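# Stand a closed box upright on the cork mat

## Task

A closed box rests on its biggest face on the table next to a cork mat; neither is attached. Get the box standing on one of its four narrow faces, upright (not tilted, not balanced on an edge), with that entire face resting on the mat, and the mat still flat on the table. It must stay that way without the robot holding it. Finally release the box and pull the hands away.

## Robot and tools

Robot: two arms, left_arm and right_arm, each ending in the same five-finger right hand (the hands are not mirrored, so every hand axis and number means the same on both). Scene frame: origin on the tabletop midway between the arms, +z up, +x outward over the table, left_arm on the +y side. The words left and right are arm names, not image sides.

Hand point: a spot fixed to the palm, 0.05 m in front of it, where the index pad meets the thumb tip when pinching. Its axes: +z along the straightened fingers, +y out of the palm, +x across the palm toward the little finger. Straight fingers extend 0.06 to 0.07 m past it along +z. Across the palm the hand spans 0.08 m on the little-finger side; on the thumb side 0.02 m with the thumb turned in front, up to 0.09 m otherwise. A wrist bracket on the little-finger side sits 0.03 m beyond the point along +y and 0.11 m across; it can collide. Tilting the hand shifts the point slightly.

Row layout (used by execute_actions and move): one flat list of 28 numbers, each in [-1, 1], always for both arms. Order: left_arm/dx, dy, dz, rx, ry, rz, then left_gripper/little, ring, middle, index, thumb_bend, thumb_turn, force_limit, speed, then the same 14 for right_arm/ and right_gripper/. The six arm numbers are an offset, not a pose: a displacement of the hand point from its measured pose at the start of the action (for a call's first action, the last pose a result reported), expressed in the hand point's own axes. Every row of an action is measured from that same start, not from the row before. Scale: 1.0 equals 0.6 m or 180 degrees; rx, ry, rz form a single rotation vector. Hand numbers are absolute targets: fingers and thumb_bend +1 straight, -1 fully curled; thumb_turn +1 beside the palm, -1 across in front of it. A pinch is near index -0.22, thumb_bend -0.75, thumb_turn -0.57. force_limit maps -1 to about 0 N and +1 to 10 N at the fingertip (15 N for both thumb motors) and only stops closing. speed maps -1 to nearly still and +1 to a full finger stroke in 0.6 s; use -0.9 or below for a gentle grip. No hand value means unchanged: to leave a hand alone, resend its last eight numbers (or, before any, its hand_measured six plus hand_force_limit and hand_speed).

execute_actions(actions): a list of actions; each action is up to 15 rows, one row per 1/30 s step, a short table repeating its last row to fill 15 steps. An empty list just returns state and images.

move(target, speed, stop_force, blocking): target is one 28-number row, its offsets taken from the last reported pose. Each hand point travels a straight line; all arms finish together, over 0.5 to 10 s (cut off at 10 s). speed is m/s, 0.002 to 0.5, default 0.25; turning allowed at twice that in rad/s. stop_force, in N, 13 to 80, one value for both arms: an arm's path stops when its wrist sensor feels that much extra push against the motion for two steps, then it backs to its position two steps earlier and holds. Use it only with slow moves and without rotating that hand; omit it when pulling off a surface. blocking=false returns after 0.5 s while motion continues (not allowed with stop_force); poll with wait(0). The move: line reports each arm's ending (done, off_target, moving, held, contact, fault) and limits such as paced or held.

wait(seconds): 0 to 10, arms hold their last command. stop(): brakes a running move. zoom_image(camera, region): camera is cam_high, cam_low, cam_left_wrist or cam_right_wrist; region [x0, y0, x1, y1] pixels from the top-left, at most 504 by 504. show_instructions(): shows the reference image. finished_scene(scene): integer 1 to 2, ends the scene irreversibly.

Motion details: each step the commanded pose is clipped to 100 mm and 16 degrees from the measured one, so big moves need several actions; motion trails commands by about 0.17 s; position wins over orientation if both cannot be met; elbows stop just short of straight.

Gripping: with the thumb turned in front, the hand wraps objects 0.035 to 0.08 m across, lying across the palm toward the wrist. A motor only starts when its target changes by at least 0.01, then locks on arrival or at force_limit. Results list hand_measured, hand_stopped_by (moving, target, force, stalled, fault), hand_load_n (positive when pushed open; near 0 means grip lost), hand_force_limit, hand_speed.

Results: per arm, hand point position (m), quaternion wxyz, velocities, Hand target lines, joint positions and torques (noisy, offset), and Wrist force/torque along the hand axes (offset up to about 5.5 N, noise, saturates near 100 N; points back into the arm when pressing). A pose unreachable line means the clearance check altered that arm's command.

Avoid: pushing a stiff arm past contact (torque limits 290, 290, 132, 47.5, 47.5, 47.5 N m, or 150 N external force, freezes that arm for 10 s); letting the arms strike or press each other; dropping, slamming or knocking anything off the table; holding loads long enough to overheat motors (warning at 70 °C, brakes at 85 °C).

Each tool is called after "Request:" as name([rows], argument=value, ...), one row to a line, values as JSON.

Reference images:

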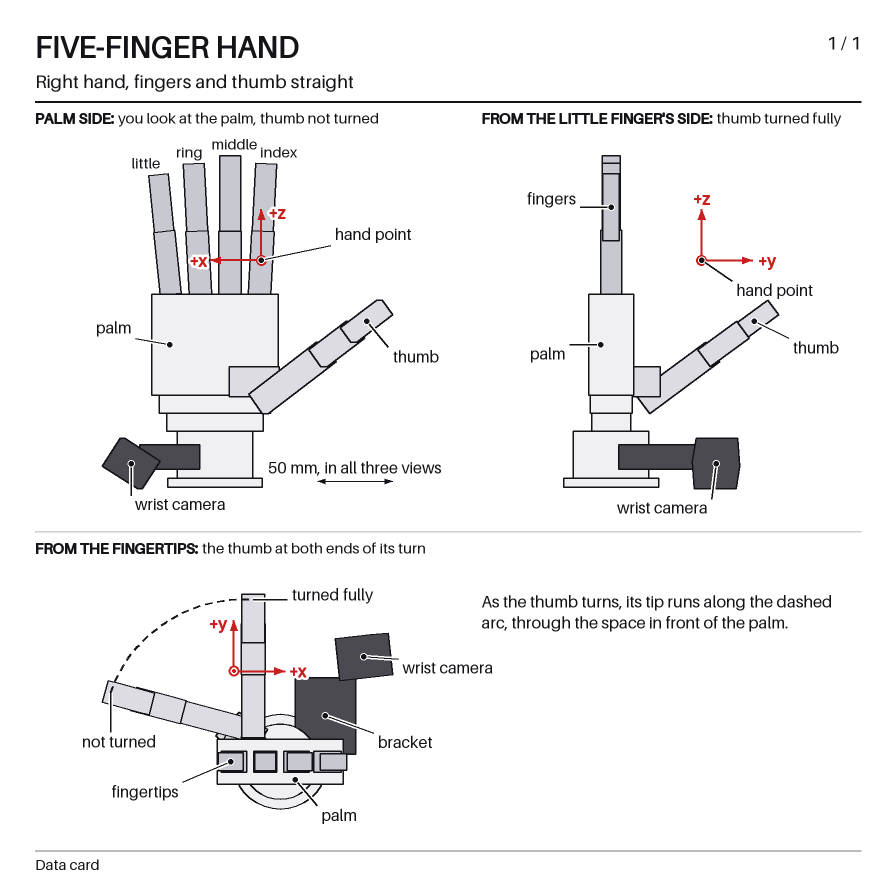

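## Session

Request:
execute_actions(actions=[])

Scene clock: 0.00 s.
left_arm: end_effector_position=(-0.1584, +1.0363, +0.4876) hand_measured=(+1.000, +1.000, +1.000, +1.000, +1.000, +1.000) hand_load_n=(+0.0, +0.0, +0.0, +0.0, +0.0, +0.0) hand_stopped_by=(target, target, target, target, target, target) hand_force_limit=0.00 hand_speed=-0.80 end_effector_quat_wxyz=(+0.014, +0.793, -0.601, +0.095) end_effector_velocity=(+0.002, +0.000, -0.000) end_effector_angular_velocity=(+0.000, -0.002, -0.001) | right_arm: end_effector_position=(+0.0901, -1.0021, +0.6787) hand_measured=(+1.000, +1.000, +1.000, +1.000, +1.000, +1.000) hand_load_n=(+0.0, +0.0, +0.0, +0.0, +0.0, +0.0) hand_stopped_by=(target, target, target, target, target, target) hand_force_limit=0.00 hand_speed=-0.80 end_effector_quat_wxyz=(+0.024, +0.740, +0.668, -0.079) end_effector_velocity=(-0.000, +0.000, -0.000) end_effector_angular_velocity=(+0.000, +0.000, -0.001)
Joint positions: left_arm=[ 1.345 -1.429  1.501  1.62   1.722 -1.958] | right_arm=[-2.054 -1.641  1.34   1.708  1.578 -1.966]
Joint velocities: left_arm=[-0.002 -0.    -0.    -0.     0.002 -0.   ] | right_arm=[-0.001 -0.     0.    -0.     0.001 -0.   ]
Joint torques (N m, as the arm reports them, + toward a larger angle): no reading
Wrist force (N, on the end effector, along its own x y z axes, offset not removed): no reading
Wrist torque (N m, same axes, about the end effector's origin, offset not removed): no reading
Hand target (left_arm): -0.158, +1.036, +0.488; +0.014, +0.793, -0.601, +0.095
Hand target (right_arm): +0.090, -1.002, +0.679; +0.024, +0.740, +0.668, -0.079

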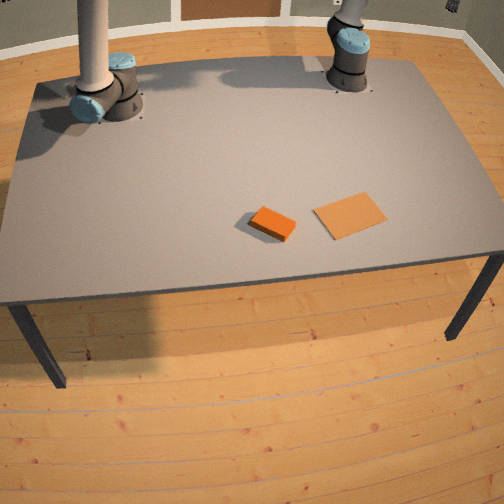

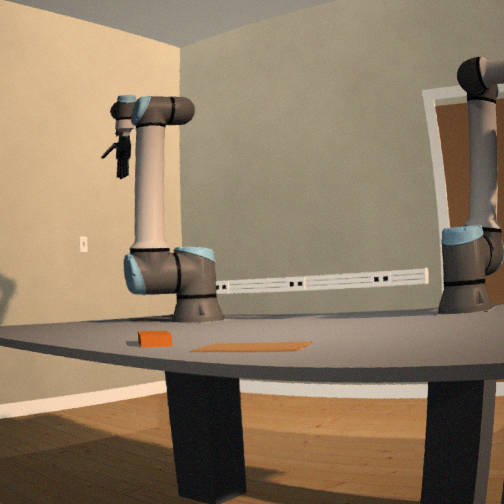

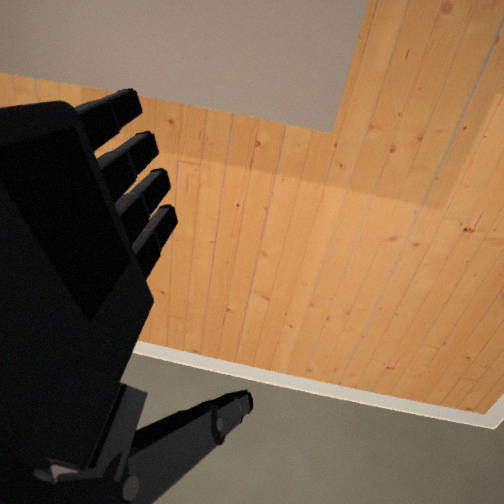

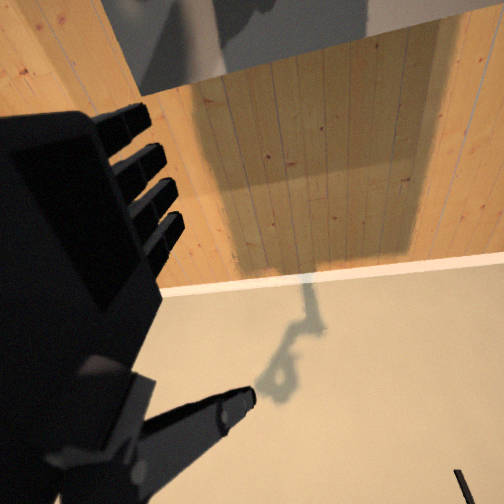

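Request:
move(target=[0.87,-0.263,0.25,0,0,0,1,1,1,1,1,-1,0,0, 0,0,0,0,0,0,1,1,1,1,1,1,0,-0.8], speed=0.4)

Request:
move(target=[0.87,-0.263,0.25,0,0,0,1,1,1,1,1,-1,0,0, 0,0,0,0,0,0,1,1,1,1,1,1,0,-0.8], speed=0.4)

Scene clock: 13.53 s.
left_arm: end_effector_position=(+0.1471, +0.5628, +0.4431) hand_measured=(+1.000, +1.000, +1.000, +1.000, +1.000, -1.000) hand_load_n=(+0.0, +0.0, +0.0, +0.0, +0.0, +0.0) hand_stopped_by=(target, target, target, target, target, target) hand_force_limit=0.00 hand_speed=0.00 end_effector_quat_wxyz=(+0.017, +0.793, -0.601, +0.097) end_effector_velocity=(-0.001, -0.001, -0.000) end_effector_angular_velocity=(+0.016, -0.002, +0.002) | right_arm: end_effector_position=(+0.0901, -1.0021, +0.6787) hand_measured=(+1.000, +1.000, +1.000, +1.000, +1.000, +1.000) hand_load_n=(+0.0, +0.0, +0.0, +0.0, +0.0, +0.0) hand_stopped_by=(target, target, target, target, target, target) hand_force_limit=0.00 hand_speed=-0.80 end_effector_quat_wxyz=(+0.024, +0.740, +0.668, -0.079) end_effector_velocity=(+0.000, -0.000, -0.000) end_effector_angular_velocity=(-0.000, -0.000, +0.001)
Joint positions: left_arm=[-0.647 -2.131  2.063  1.448  1.625 -3.964] | right_arm=[-2.054 -1.641  1.34   1.708  1.578 -1.966]
Joint velocities: left_arm=[-0.042 -0.01   0.004  0.01  -0.023 -0.041] | right_arm=[ 0.001 -0.     0.001 -0.001 -0.    -0.   ]
Joint torques (N m, as the arm reports them, + toward a larger angle): left_arm=[ -4.6   -5.08 -24.04   6.31  -4.05  -3.44] | right_arm=[ -0.4  -27.78 -36.54   3.44   0.16  -0.84]
Wrist force (N, on the end effector, along its own x y z axes, offset not removed): left_arm=[2.4 -2.2 1.4] | right_arm=[1.6 5.3 -0.4]
Wrist torque (N m, same axes, about the end effector's origin, offset not removed): left_arm=[-0.28 -0.60 0.34] | right_arm=[0.83 -0.25 0.18]
Hand target (left_arm): +0.147, +0.563, +0.443; +0.016, +0.793, -0.601, +0.097
Hand target (right_arm): +0.090, -1.002, +0.679; +0.024, +0.740, +0.668, -0.079
Off the commanded pose (left_arm): 0.001 m, 0 deg.
Off the commanded pose (right_arm): 0.000 m, 0 deg.
move: done; limits=paced

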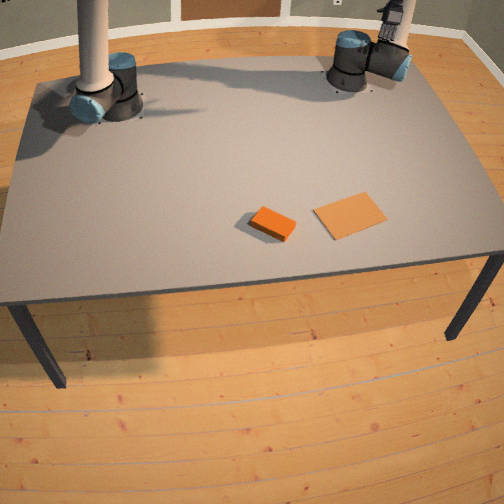

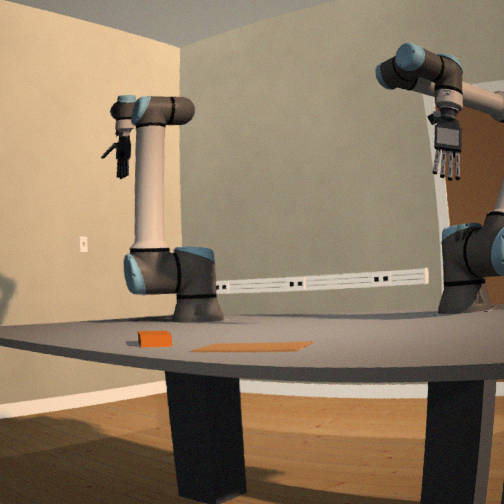

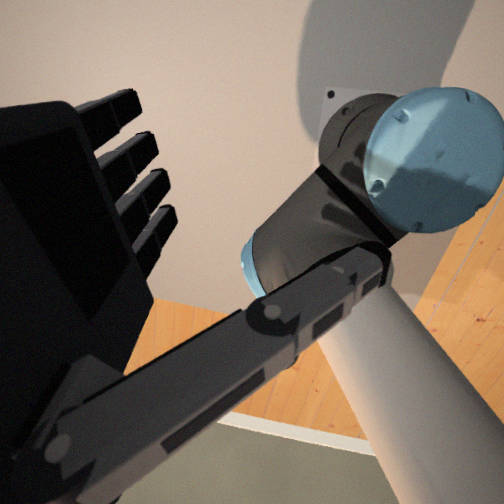

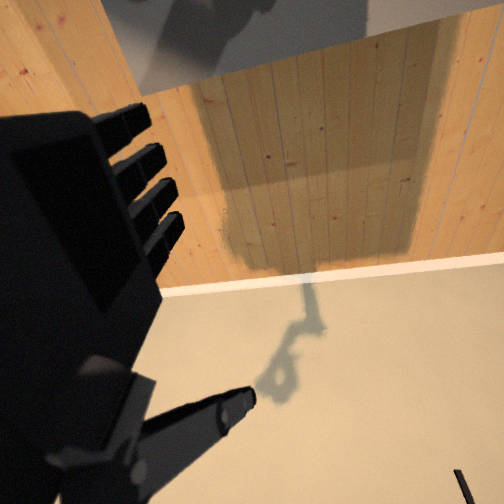

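Scene clock: 15.77 s.
left_arm: end_effector_position=(+0.4526, +0.0894, +0.4007) hand_measured=(+1.000, +1.000, +1.000, +1.000, +1.000, -1.000) hand_load_n=(+0.0, +0.0, +0.0, +0.0, +0.0, +0.0) hand_stopped_by=(target, target, target, target, target, target) hand_force_limit=0.00 hand_speed=0.00 end_effector_quat_wxyz=(+0.018, +0.793, -0.601, +0.097) end_effector_velocity=(+0.002, -0.002, -0.000) end_effector_angular_velocity=(+0.001, +0.001, +0.001) | right_arm: end_effector_position=(+0.0901, -1.0021, +0.6787) hand_measured=(+1.000, +1.000, +1.000, +1.000, +1.000, +1.000) hand_load_n=(+0.0, +0.0, +0.0, +0.0, +0.0, +0.0) hand_stopped_by=(target, target, target, target, target, target) hand_force_limit=0.00 hand_speed=-0.80 end_effector_quat_wxyz=(+0.024, +0.740, +0.668, -0.079) end_effector_velocity=(-0.000, +0.000, +0.001) end_effector_angular_velocity=(-0.001, +0.001, -0.000)
Joint positions: left_arm=[-1.038 -1.3    1.43   1.244  1.55  -4.348] | right_arm=[-2.054 -1.641  1.34   1.708  1.578 -1.966]
Joint velocities: left_arm=[ 0.001  0.006 -0.006  0.002 -0.     0.001] | right_arm=[-0.001 -0.    -0.001  0.     0.    -0.   ]
Joint torques (N m, as the arm reports them, + toward a larger angle): left_arm=[ 15.65 -51.62 -47.39   5.84   4.1    3.68] | right_arm=[  2.38 -24.87 -35.09   3.28   0.1   -0.83]
Wrist force (N, on the end effector, along its own x y z axes, offset not removed): left_arm=[3.8 -0.6 0.3] | right_arm=[0.4 3.9 1.1]
Wrist torque (N m, same axes, about the end effector's origin, offset not removed): left_arm=[0.01 -0.76 0.40] | right_arm=[0.50 -0.12 0.06]
Hand target (left_arm): +0.453, +0.089, +0.401; +0.018, +0.793, -0.601, +0.097
Hand target (right_arm): +0.090, -1.002, +0.679; +0.024, +0.740, +0.668, -0.079
Off the commanded pose (left_arm): 0.001 m, 0 deg.
Off the commanded pose (right_arm): 0.000 m, 0 deg.
move: done

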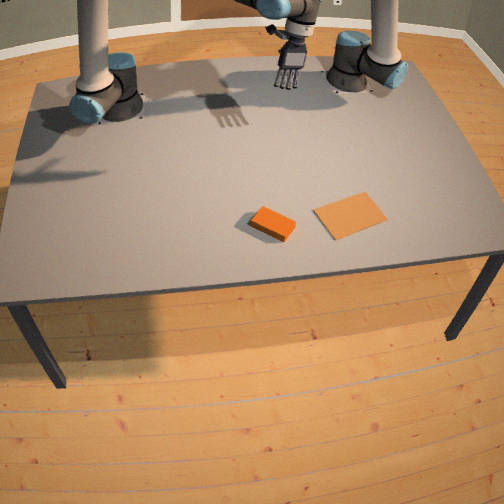

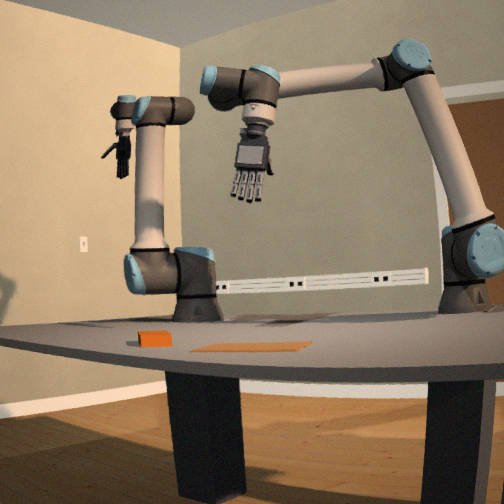

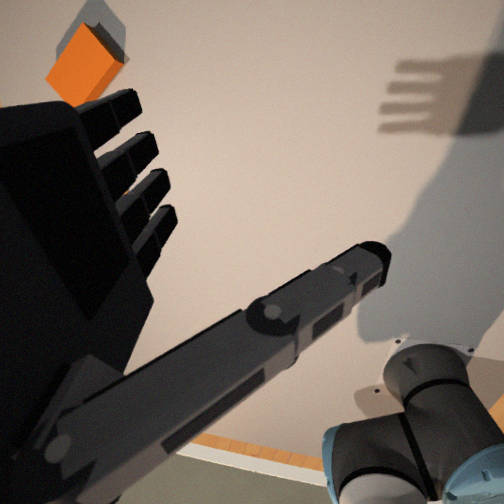

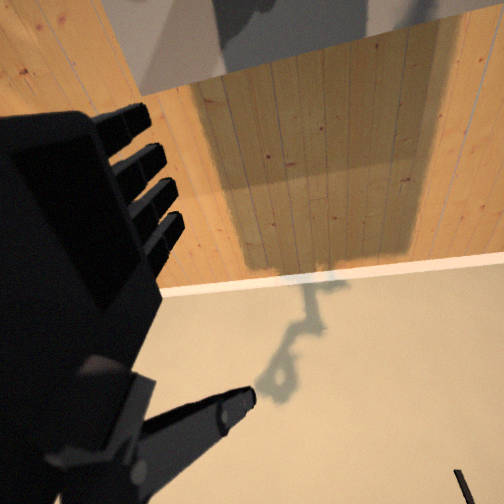

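Request:
move(target=[0.2,-0.5,0.1,-0.029,-0.053,0,1,1,1,1,1,-1,0,0, 0,0,0,0,0,0,1,1,1,1,1,1,0,-0.8], speed=0.4)

Scene clock: 24.40 s.
left_arm: end_effector_position=(+0.7772, +0.0507, +0.3886) hand_measured=(+1.000, +1.000, +1.000, +1.000, +1.000, -1.000) hand_load_n=(+0.0, +0.0, +0.0, +0.0, +0.0, +0.0) hand_stopped_by=(target, target, target, target, target, target) hand_force_limit=0.00 hand_speed=0.00 end_effector_quat_wxyz=(+0.003, +0.797, -0.603, +0.010) end_effector_velocity=(+0.002, -0.002, +0.001) end_effector_angular_velocity=(-0.000, -0.001, -0.000) | right_arm: end_effector_position=(+0.0901, -1.0021, +0.6787) hand_measured=(+1.000, +1.000, +1.000, +1.000, +1.000, +1.000) hand_load_n=(+0.0, +0.0, +0.0, +0.0, +0.0, +0.0) hand_stopped_by=(target, target, target, target, target, target) hand_force_limit=0.00 hand_speed=-0.80 end_effector_quat_wxyz=(+0.024, +0.740, +0.668, -0.079) end_effector_velocity=(-0.000, -0.000, -0.001) end_effector_angular_velocity=(+0.001, -0.001, -0.000)
Joint positions: left_arm=[-0.776 -0.444  0.058  1.937  1.575 -4.089] | right_arm=[-2.054 -1.641  1.34   1.708  1.578 -1.966]
Joint velocities: left_arm=[-0.     0.091 -0.188  0.097 -0.    -0.   ] | right_arm=[-0.     0.     0.001 -0.    -0.     0.   ]
Joint torques (N m, as the arm reports them, + toward a larger angle): left_arm=[  10.25 -106.68  -42.71    5.71    3.6     3.64] | right_arm=[  1.71 -26.45 -36.07   3.47  -0.26  -0.96]
Wrist force (N, on the end effector, along its own x y z axes, offset not removed): left_arm=[1.1 -0.6 1.4] | right_arm=[1.4 5.3 -0.1]
Wrist torque (N m, same axes, about the end effector's origin, offset not removed): left_arm=[-0.06 -0.36 0.25] | right_arm=[0.76 -0.29 0.10]
Hand target (left_arm): +0.777, +0.050, +0.389; +0.002, +0.797, -0.603, +0.010
Hand target (right_arm): +0.090, -1.002, +0.679; +0.024, +0.740, +0.668, -0.079
Off the commanded pose (left_arm): 0.002 m, 1 deg.
Off the commanded pose (right_arm): 0.000 m, 0 deg.
elbow stopped short (left arm): the move would have taken joint 3 (elbow) straighter than the controller allows; a more bent joint 3 avoids this.
move: done

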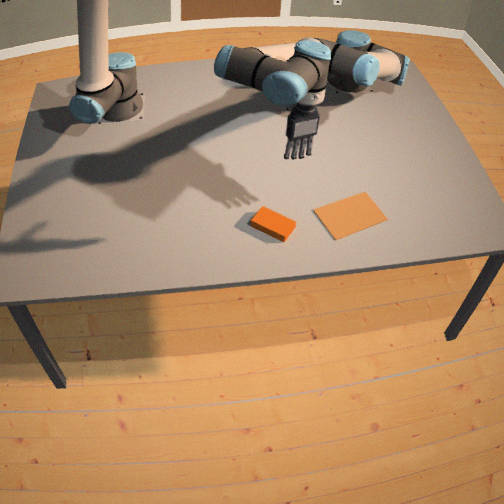

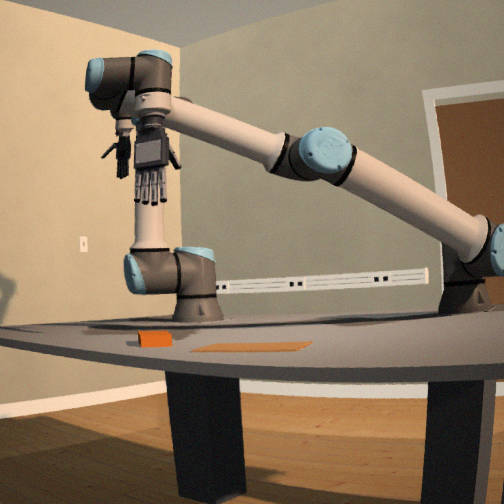

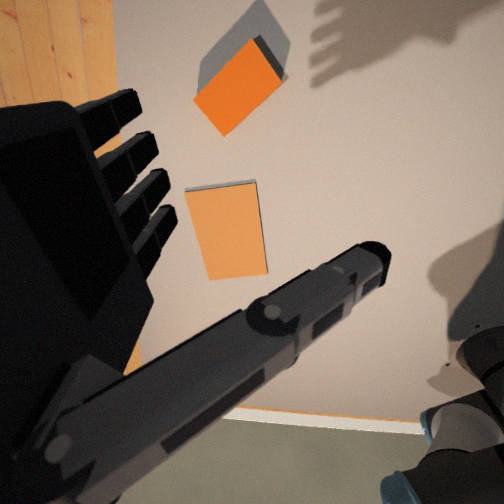

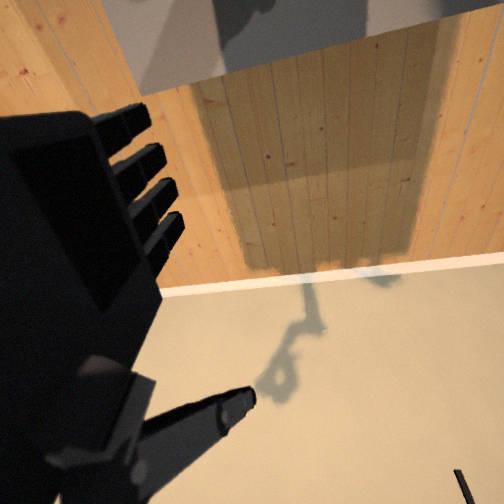

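Request:
move(target=[-0.025,0.21,0.23,0,0,0.36,1,1,1,1,1,-1,0,0, 0,0,0,0,0,0,1,1,1,1,1,1,0,-0.8], speed=0.3)

Request:
move(target=[0,-0.1,0.1,0.25,0,0,1,1,1,1,1,-1,0,0, 0,0,0,0,0,0,1,1,1,1,1,1,0,-0.8], speed=0.3)

Scene clock: 43.90 s.
left_arm: end_effector_position=(+0.6535, +0.0292, +0.2494) hand_measured=(+1.000, +1.000, +1.000, +1.000, +1.000, -1.000) hand_load_n=(+0.0, +0.0, +0.0, +0.0, +0.0, +0.0) hand_stopped_by=(target, target, target, target, target, target) hand_force_limit=0.00 hand_speed=0.00 end_effector_quat_wxyz=(+0.003, -0.351, +0.936, -0.010) end_effector_velocity=(-0.001, +0.000, -0.001) end_effector_angular_velocity=(-0.002, -0.002, -0.012) | right_arm: end_effector_position=(+0.0901, -1.0021, +0.6787) hand_measured=(+1.000, +1.000, +1.000, +1.000, +1.000, +1.000) hand_load_n=(+0.0, +0.0, +0.0, +0.0, +0.0, +0.0) hand_stopped_by=(target, target, target, target, target, target) hand_force_limit=0.00 hand_speed=-0.80 end_effector_quat_wxyz=(+0.024, +0.740, +0.668, -0.079) end_effector_velocity=(-0.000, -0.000, -0.000) end_effector_angular_velocity=(+0.001, -0.000, -0.000)
Joint positions: left_arm=[-0.967 -0.827  1.023  1.355  1.572 -3.151] | right_arm=[-2.054 -1.641  1.34   1.708  1.578 -1.966]
Joint velocities: left_arm=[-0.001 -0.004  0.008 -0.007  0.001  0.011] | right_arm=[-0.     0.001 -0.001  0.     0.    -0.   ]
Joint torques (N m, as the arm reports them, + toward a larger angle): left_arm=[  -8.59 -108.02  -22.53    1.08   -0.36    3.37] | right_arm=[  1.38 -29.75 -35.5    3.38  -0.01  -1.21]
Wrist force (N, on the end effector, along its own x y z axes, offset not removed): left_arm=[5.5 -2.1 1.1] | right_arm=[0.6 3.5 0.9]
Wrist torque (N m, same axes, about the end effector's origin, offset not removed): left_arm=[-0.17 -1.11 0.48] | right_arm=[0.54 -0.08 0.00]
Hand target (left_arm): +0.653, +0.029, +0.249; +0.003, -0.350, +0.937, -0.010
Hand target (right_arm): +0.090, -1.002, +0.679; +0.024, +0.740, +0.668, -0.079
Off the commanded pose (left_arm): 0.001 m, 0 deg.
Off the commanded pose (right_arm): 0.000 m, 0 deg.
move: done

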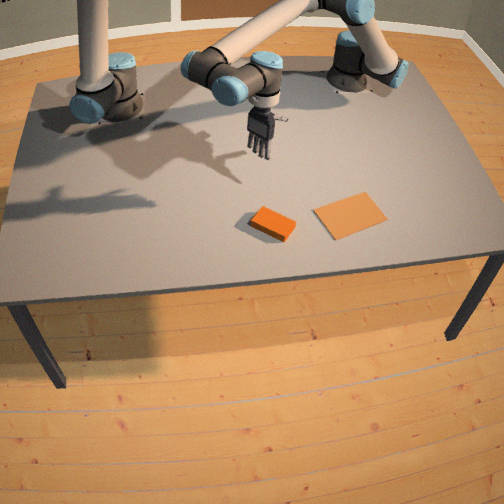

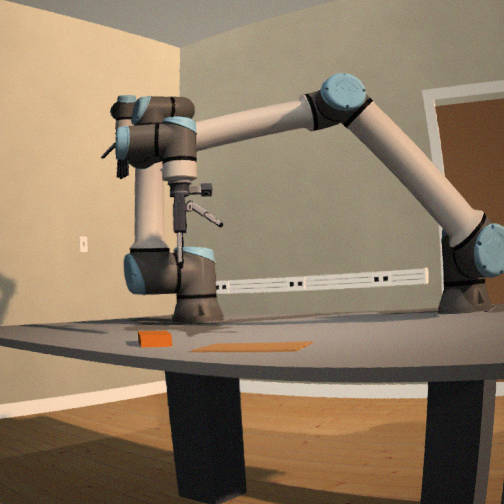

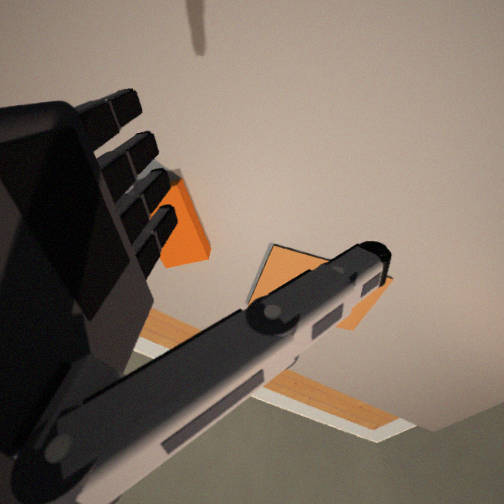

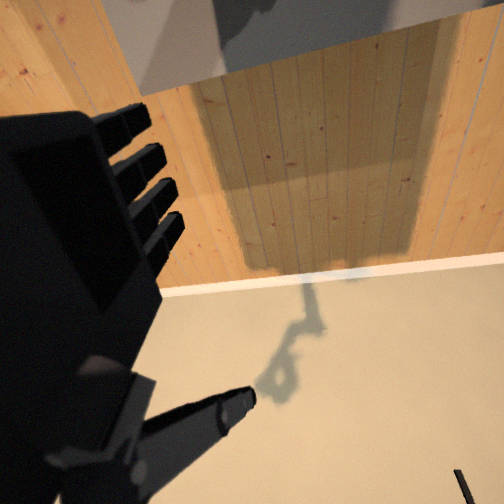

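Scene clock: 45.83 s.
left_arm: end_effector_position=(+0.6936, -0.0168, +0.1910) hand_measured=(+1.000, +1.000, +1.000, +1.000, +1.000, -1.000) hand_load_n=(+0.0, +0.0, +0.0, +0.0, +0.0, +0.0) hand_stopped_by=(target, target, target, target, target, target) hand_force_limit=0.00 hand_speed=0.00 end_effector_quat_wxyz=(+0.136, -0.322, +0.862, -0.367) end_effector_velocity=(+0.001, -0.001, -0.001) end_effector_angular_velocity=(-0.011, -0.010, -0.000) | right_arm: end_effector_position=(+0.0901, -1.0021, +0.6787) hand_measured=(+1.000, +1.000, +1.000, +1.000, +1.000, +1.000) hand_load_n=(+0.0, +0.0, +0.0, +0.0, +0.0, +0.0) hand_stopped_by=(target, target, target, target, target, target) hand_force_limit=0.00 hand_speed=-0.80 end_effector_quat_wxyz=(+0.024, +0.740, +0.668, -0.079) end_effector_velocity=(+0.000, +0.000, -0.000) end_effector_angular_velocity=(+0.001, -0.000, +0.000)
Joint positions: left_arm=[-0.969 -1.116  1.521  0.362  1.565 -3.15 ] | right_arm=[-2.054 -1.641  1.34   1.708  1.578 -1.966]
Joint velocities: left_arm=[-0.    -0.005  0.01  -0.021 -0.     0.   ] | right_arm=[0.001 0.    0.    0.    0.    0.   ]
Joint torques (N m, as the arm reports them, + toward a larger angle): left_arm=[ -7.65 -88.9  -21.94  -1.17  -3.87   3.73] | right_arm=[  0.26 -28.67 -35.61   3.74   0.04  -0.82]
Wrist force (N, on the end effector, along its own x y z axes, offset not removed): left_arm=[1.1 -3.2 0.1] | right_arm=[1.0 2.2 -0.7]
Wrist torque (N m, same axes, about the end effector's origin, offset not removed): left_arm=[-0.36 -0.31 0.26] | right_arm=[0.39 -0.20 -0.01]
Hand target (left_arm): +0.694, -0.017, +0.191; +0.137, -0.322, +0.862, -0.367
Hand target (right_arm): +0.090, -1.002, +0.679; +0.024, +0.740, +0.668, -0.079
Off the commanded pose (left_arm): 0.000 m, 0 deg.
Off the commanded pose (right_arm): 0.000 m, 0 deg.
move: done

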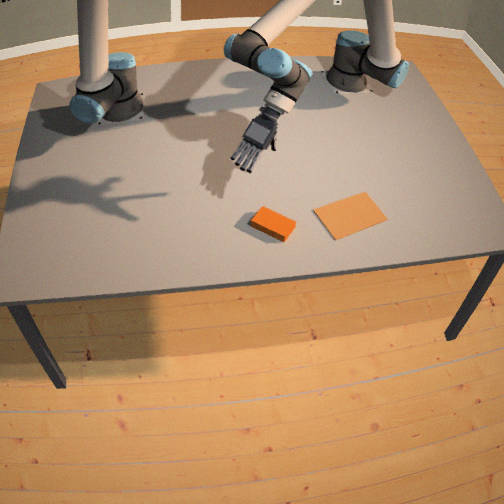

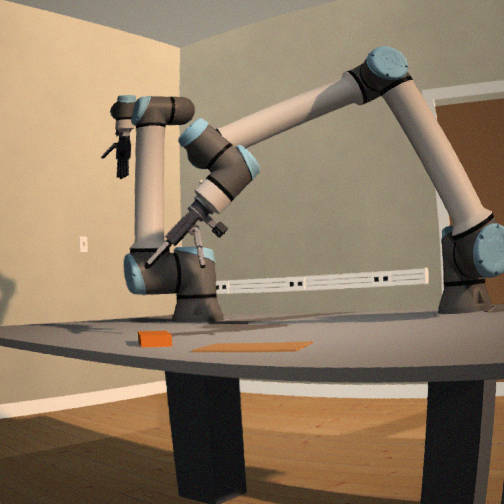

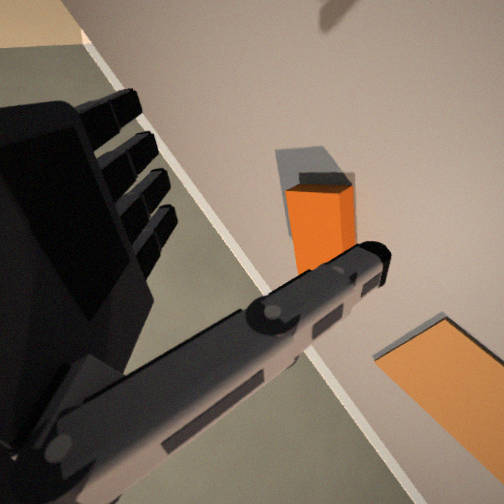

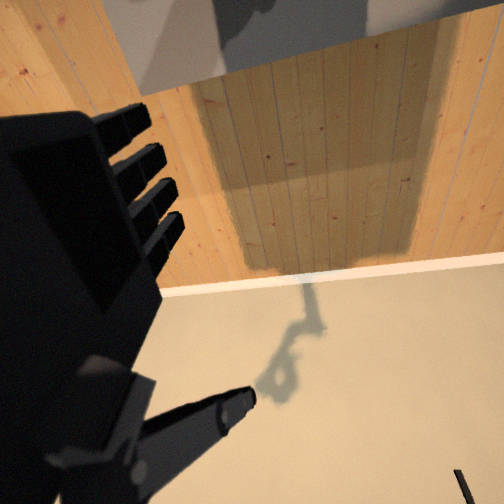

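Request:
move(target=[-0.13,0.083,0.153,0,0,0,1,1,1,1,1,-1,0,0, 0,0,0,0,0,0,1,1,1,1,1,1,0,-0.8], speed=0.2)

Scene clock: 52.00 s.
left_arm: end_effector_position=(+0.7728, +0.0107, +0.0917) hand_measured=(+1.000, +1.000, +1.000, +1.000, +1.000, -1.000) hand_load_n=(+0.0, +0.0, +0.0, +0.0, +0.0, +0.0) hand_stopped_by=(target, target, target, target, target, target) hand_force_limit=0.00 hand_speed=0.00 end_effector_quat_wxyz=(+0.136, -0.322, +0.862, -0.367) end_effector_velocity=(+0.002, +0.001, -0.002) end_effector_angular_velocity=(+0.001, -0.001, +0.002) | right_arm: end_effector_position=(+0.0901, -1.0021, +0.6787) hand_measured=(+1.000, +1.000, +1.000, +1.000, +1.000, +1.000) hand_load_n=(+0.0, +0.0, +0.0, +0.0, +0.0, +0.0) hand_stopped_by=(target, target, target, target, target, target) hand_force_limit=0.00 hand_speed=-0.80 end_effector_quat_wxyz=(+0.024, +0.740, +0.668, -0.079) end_effector_velocity=(-0.000, -0.000, -0.001) end_effector_angular_velocity=(+0.001, -0.001, +0.000)
Joint positions: left_arm=[-0.865 -0.967  1.476  0.26   1.639 -3.077] | right_arm=[-2.054 -1.641  1.34   1.708  1.578 -1.966]
Joint velocities: left_arm=[ 0.002  0.004 -0.003 -0.002 -0.     0.001] | right_arm=[ 0.     0.001  0.001 -0.001 -0.     0.   ]
Joint torques (N m, as the arm reports them, + toward a larger angle): left_arm=[ 12.39 -75.34 -44.99  -1.51   4.12   3.24] | right_arm=[  1.8  -28.69 -35.26   3.48   0.02  -0.89]
Wrist force (N, on the end effector, along its own x y z axes, offset not removed): left_arm=[3.7 -0.8 1.2] | right_arm=[2.0 3.0 0.1]
Wrist torque (N m, same axes, about the end effector's origin, offset not removed): left_arm=[-0.02 -0.77 0.41] | right_arm=[0.43 -0.34 0.07]
Hand target (left_arm): +0.773, +0.011, +0.091; +0.136, -0.322, +0.862, -0.367
Hand target (right_arm): +0.090, -1.002, +0.679; +0.024, +0.740, +0.668, -0.079
Off the commanded pose (left_arm): 0.001 m, 0 deg.
Off the commanded pose (right_arm): 0.000 m, 0 deg.
move: done

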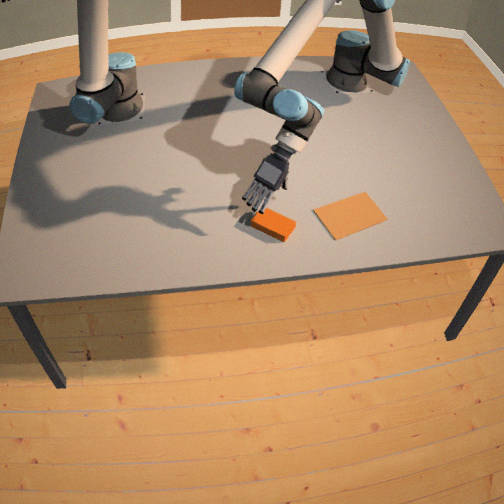

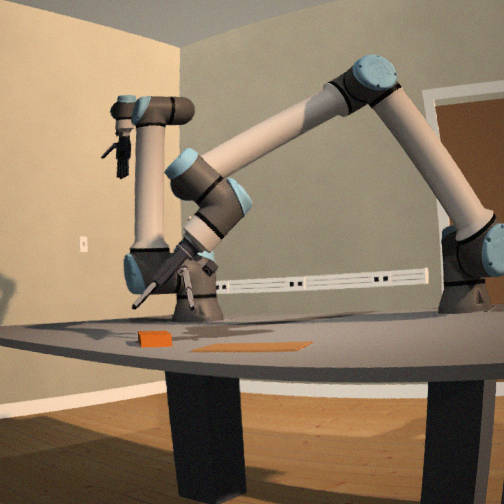

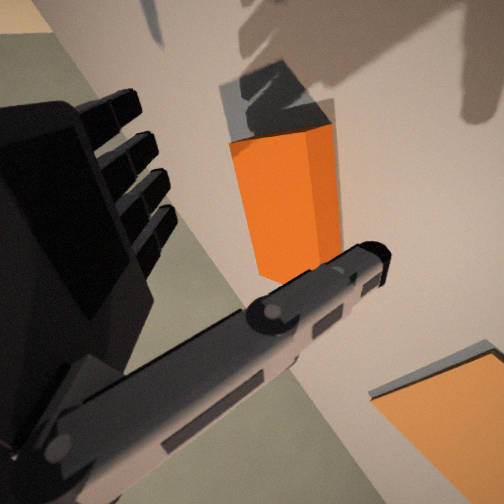

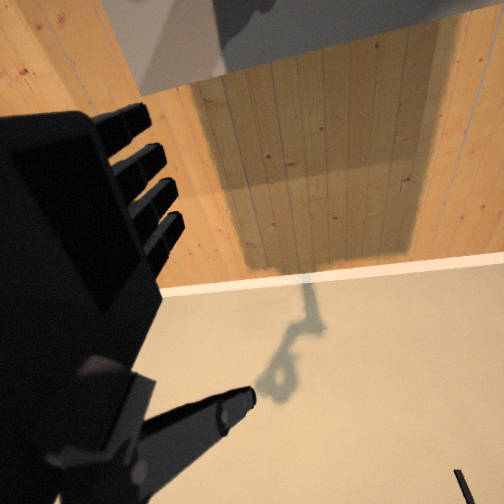

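Request:
move(target=[-0.025,0.026,0.097,0,0,0,1,1,1,1,1,-1,0,0, 0,0,0,0,0,0,1,1,1,1,1,1,0,-0.8], speed=0.1)

Request:
zoom_image(camera="cam_low", region=[80,240,260,380])

Scene clock: 57.60 s.
left_arm: end_effector_position=(+0.8043, -0.0028, +0.0403) hand_measured=(+1.000, +1.000, +1.000, +1.000, +1.000, -1.000) hand_load_n=(+0.0, +0.0, +0.0, +0.0, +0.0, +0.0) hand_stopped_by=(target, target, target, target, target, target) hand_force_limit=0.00 hand_speed=0.00 end_effector_quat_wxyz=(+0.136, -0.322, +0.862, -0.367) end_effector_velocity=(+0.001, -0.001, -0.001) end_effector_angular_velocity=(-0.000, -0.000, -0.001) | right_arm: end_effector_position=(+0.0901, -1.0021, +0.6787) hand_measured=(+1.000, +1.000, +1.000, +1.000, +1.000, +1.000) hand_load_n=(+0.0, +0.0, +0.0, +0.0, +0.0, +0.0) hand_stopped_by=(target, target, target, target, target, target) hand_force_limit=0.00 hand_speed=-0.80 end_effector_quat_wxyz=(+0.024, +0.740, +0.668, -0.079) end_effector_velocity=(-0.000, +0.000, +0.000) end_effector_angular_velocity=(-0.000, +0.001, -0.001)
Joint positions: left_arm=[-0.85  -0.875  1.419  0.226  1.65  -3.067] | right_arm=[-2.054 -1.641  1.34   1.708  1.578 -1.966]
Joint velocities: left_arm=[ 0.     0.004 -0.003 -0.001  0.001  0.001] | right_arm=[-0.001 -0.    -0.    -0.     0.    -0.   ]
Joint torques (N m, as the arm reports them, + toward a larger angle): left_arm=[ 16.51 -77.67 -44.8   -0.99   3.94   3.71] | right_arm=[  2.18 -26.15 -35.66   3.7    0.07  -0.59]
Wrist force (N, on the end effector, along its own x y z axes, offset not removed): left_arm=[2.7 -1.6 0.0] | right_arm=[-0.3 5.3 -0.1]
Wrist torque (N m, same axes, about the end effector's origin, offset not removed): left_arm=[-0.16 -0.56 0.25] | right_arm=[0.77 -0.01 0.02]
Hand target (left_arm): +0.805, -0.003, +0.040; +0.136, -0.322, +0.862, -0.367
Hand target (right_arm): +0.090, -1.002, +0.679; +0.024, +0.740, +0.668, -0.079
Off the commanded pose (left_arm): 0.000 m, 0 deg.
Off the commanded pose (right_arm): 0.000 m, 0 deg.
move: done

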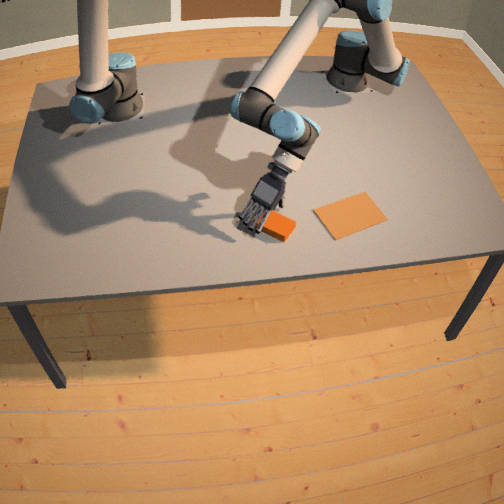

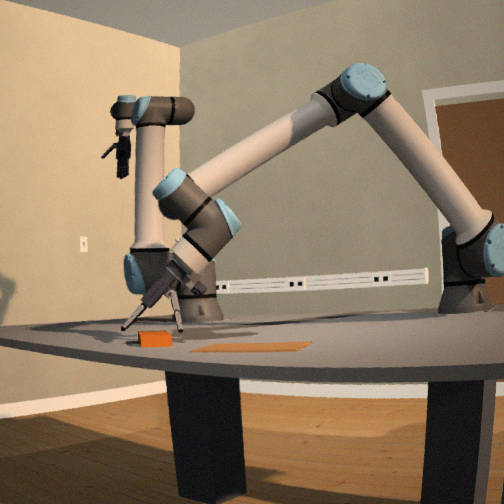

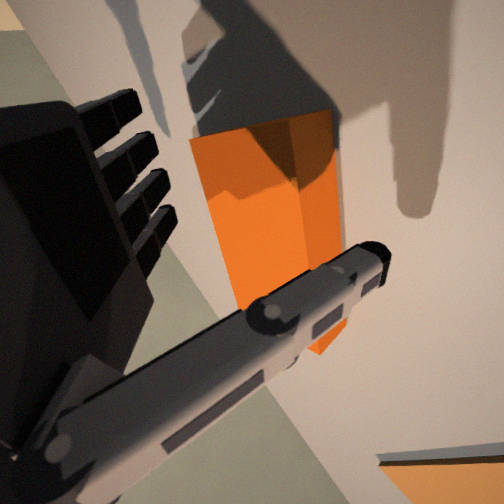

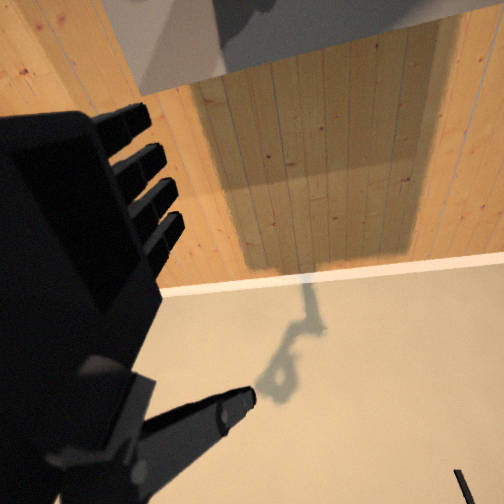

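Region (80, 240, 260, 380) of cam_low's 504x504 image, scaled by 2.800, with more detail than that image has.

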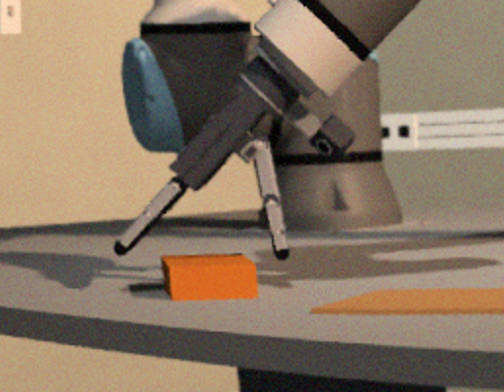

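Request:
move(target=[-0.033,0.007,0.035,0,0,0,1,1,1,1,1,-1,0,0, 0,0,0,0,0,0,1,1,1,1,1,1,0,-0.8], speed=0.05)

Request:
move(target=[0,0,0,0,0,0,-0.3,-0.3,-0.3,-0.3,0.3,-1,0.6,-0.5, 0,0,0,0,0,0,1,1,1,1,1,1,0,-0.8])

Request:
zoom_image(camera="cam_low", region=[80,240,260,380])

Scene clock: 64.80 s.
left_arm: end_effector_position=(+0.8271, +0.0010, +0.0229) hand_measured=(+1.000, +1.000, +1.000, +1.000, +1.000, -1.000) hand_load_n=(+0.0, +0.0, +0.0, +0.0, +0.0, +0.0) hand_stopped_by=(target, target, target, target, target, target) hand_force_limit=0.00 hand_speed=0.00 end_effector_quat_wxyz=(+0.136, -0.322, +0.862, -0.367) end_effector_velocity=(+0.002, +0.000, -0.001) end_effector_angular_velocity=(-0.001, +0.000, -0.000) | right_arm: end_effector_position=(+0.0901, -1.0021, +0.6787) hand_measured=(+1.000, +1.000, +1.000, +1.000, +1.000, +1.000) hand_load_n=(+0.0, +0.0, +0.0, +0.0, +0.0, +0.0) hand_stopped_by=(target, target, target, target, target, target) hand_force_limit=0.00 hand_speed=-0.80 end_effector_quat_wxyz=(+0.024, +0.740, +0.668, -0.079) end_effector_velocity=(-0.000, -0.000, -0.000) end_effector_angular_velocity=(+0.001, -0.000, +0.000)
Joint positions: left_arm=[-0.828 -0.834  1.38   0.225  1.666 -3.051] | right_arm=[-2.054 -1.641  1.34   1.708  1.578 -1.966]
Joint velocities: left_arm=[ 0.002  0.003 -0.004  0.001  0.002  0.001] | right_arm=[0.    0.001 0.    0.    0.    0.   ]
Joint torques (N m, as the arm reports them, + toward a larger angle): left_arm=[ 15.21 -82.1  -44.71   3.66   4.28   3.87] | right_arm=[  2.02 -26.33 -35.01   3.3    0.22  -0.8 ]
Wrist force (N, on the end effector, along its own x y z axes, offset not removed): left_arm=[0.6 -2.0 0.0] | right_arm=[0.1 3.9 -1.5]
Wrist torque (N m, same axes, about the end effector's origin, offset not removed): left_arm=[-0.26 -0.21 0.27] | right_arm=[0.69 -0.01 0.03]
Hand target (left_arm): +0.827, +0.001, +0.023; +0.136, -0.322, +0.862, -0.367
Hand target (right_arm): +0.090, -1.002, +0.679; +0.024, +0.740, +0.668, -0.079
Off the commanded pose (left_arm): 0.000 m, 0 deg.
Off the commanded pose (right_arm): 0.000 m, 0 deg.
move: done

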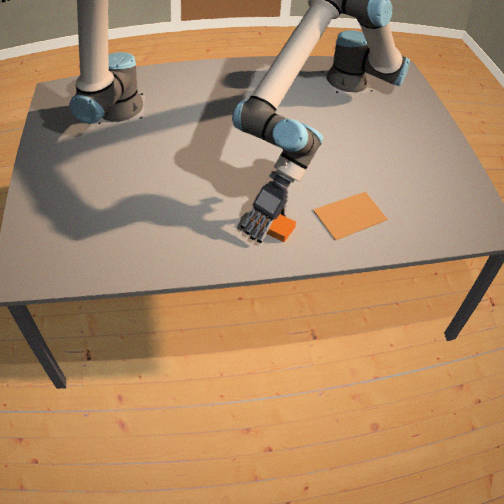

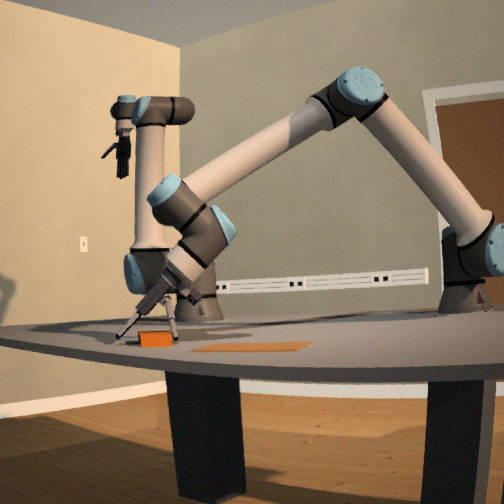

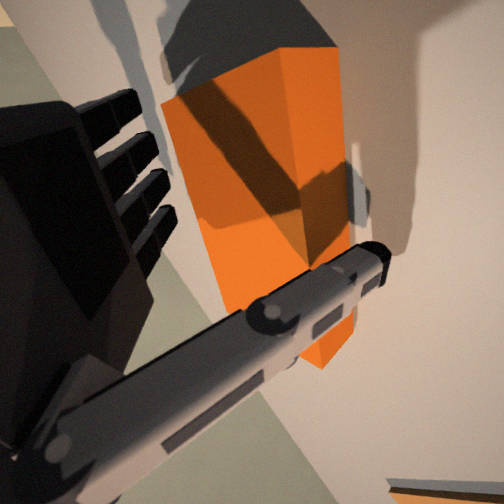

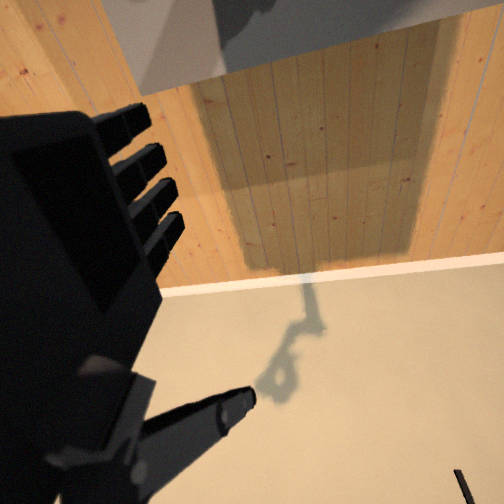

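Scene clock: 66.07 s.
left_arm: end_effector_position=(+0.8271, +0.0010, +0.0229) hand_measured=(+0.312, +0.506, +0.700, +0.506, +0.514, -1.000) hand_load_n=(+13.0, +7.0, +2.5, +6.5, +12.0, +10.5) hand_stopped_by=(force, force, force, force, force, target) hand_force_limit=0.60 hand_speed=-0.50 end_effector_quat_wxyz=(+0.136, -0.322, +0.862, -0.367) end_effector_velocity=(+0.000, +0.000, +0.000) end_effector_angular_velocity=(+0.001, -0.001, +0.001) | right_arm: end_effector_position=(+0.0901, -1.0021, +0.6787) hand_measured=(+1.000, +1.000, +1.000, +1.000, +1.000, +1.000) hand_load_n=(+0.0, +0.0, +0.0, +0.0, +0.0, +0.0) hand_stopped_by=(target, target, target, target, target, target) hand_force_limit=0.00 hand_speed=-0.80 end_effector_quat_wxyz=(+0.024, +0.740, +0.668, -0.079) end_effector_velocity=(-0.000, -0.000, +0.001) end_effector_angular_velocity=(-0.001, +0.001, -0.001)
Joint positions: left_arm=[-0.828 -0.834  1.38   0.225  1.666 -3.051] | right_arm=[-2.054 -1.641  1.34   1.708  1.578 -1.966]
Joint velocities: left_arm=[-0.    -0.     0.    -0.    -0.001  0.   ] | right_arm=[-0.001 -0.    -0.001 -0.    -0.    -0.   ]
Joint torques (N m, as the arm reports them, + toward a larger angle): left_arm=[ -5.2  -46.69   4.24   9.81  -4.4   -4.21] | right_arm=[  2.44 -26.95 -35.12   3.86   0.21  -0.75]
Wrist force (N, on the end effector, along its own x y z axes, offset not removed): left_arm=[1.2 -29.8 -18.6] | right_arm=[-0.1 3.8 -0.4]
Wrist torque (N m, same axes, about the end effector's origin, offset not removed): left_arm=[2.07 0.01 -0.41] | right_arm=[0.63 -0.04 -0.02]
Hand target (left_arm): +0.827, +0.001, +0.023; +0.136, -0.322, +0.862, -0.367
Hand target (right_arm): +0.090, -1.002, +0.679; +0.024, +0.740, +0.668, -0.079
Off the commanded pose (left_arm): 0.000 m, 0 deg.
Off the commanded pose (right_arm): 0.000 m, 0 deg.
move: done

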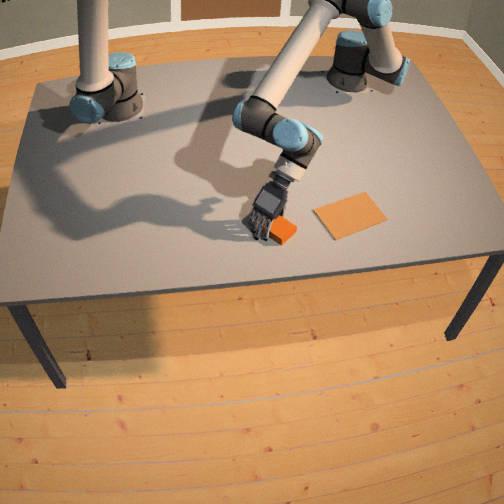

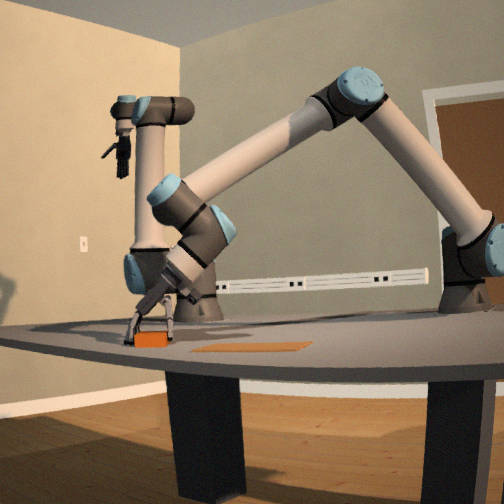

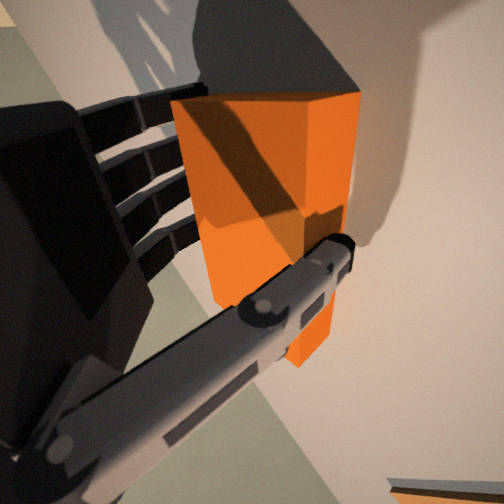

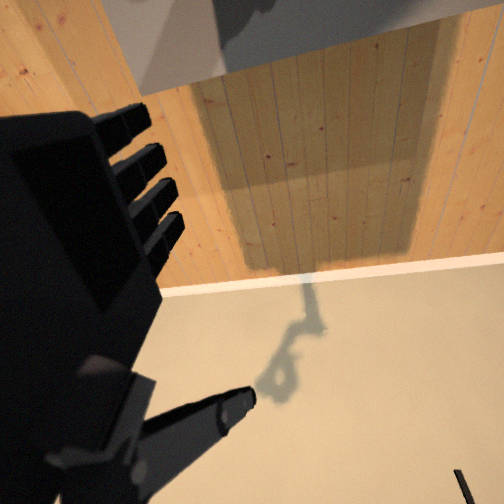

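Region (80, 240, 260, 380) of cam_low's 504x504 image, scaled by 2.800, with more detail than that image has.

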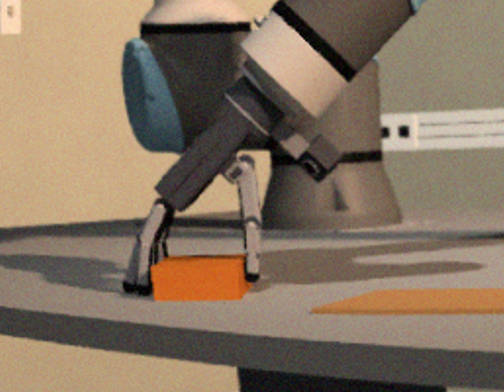

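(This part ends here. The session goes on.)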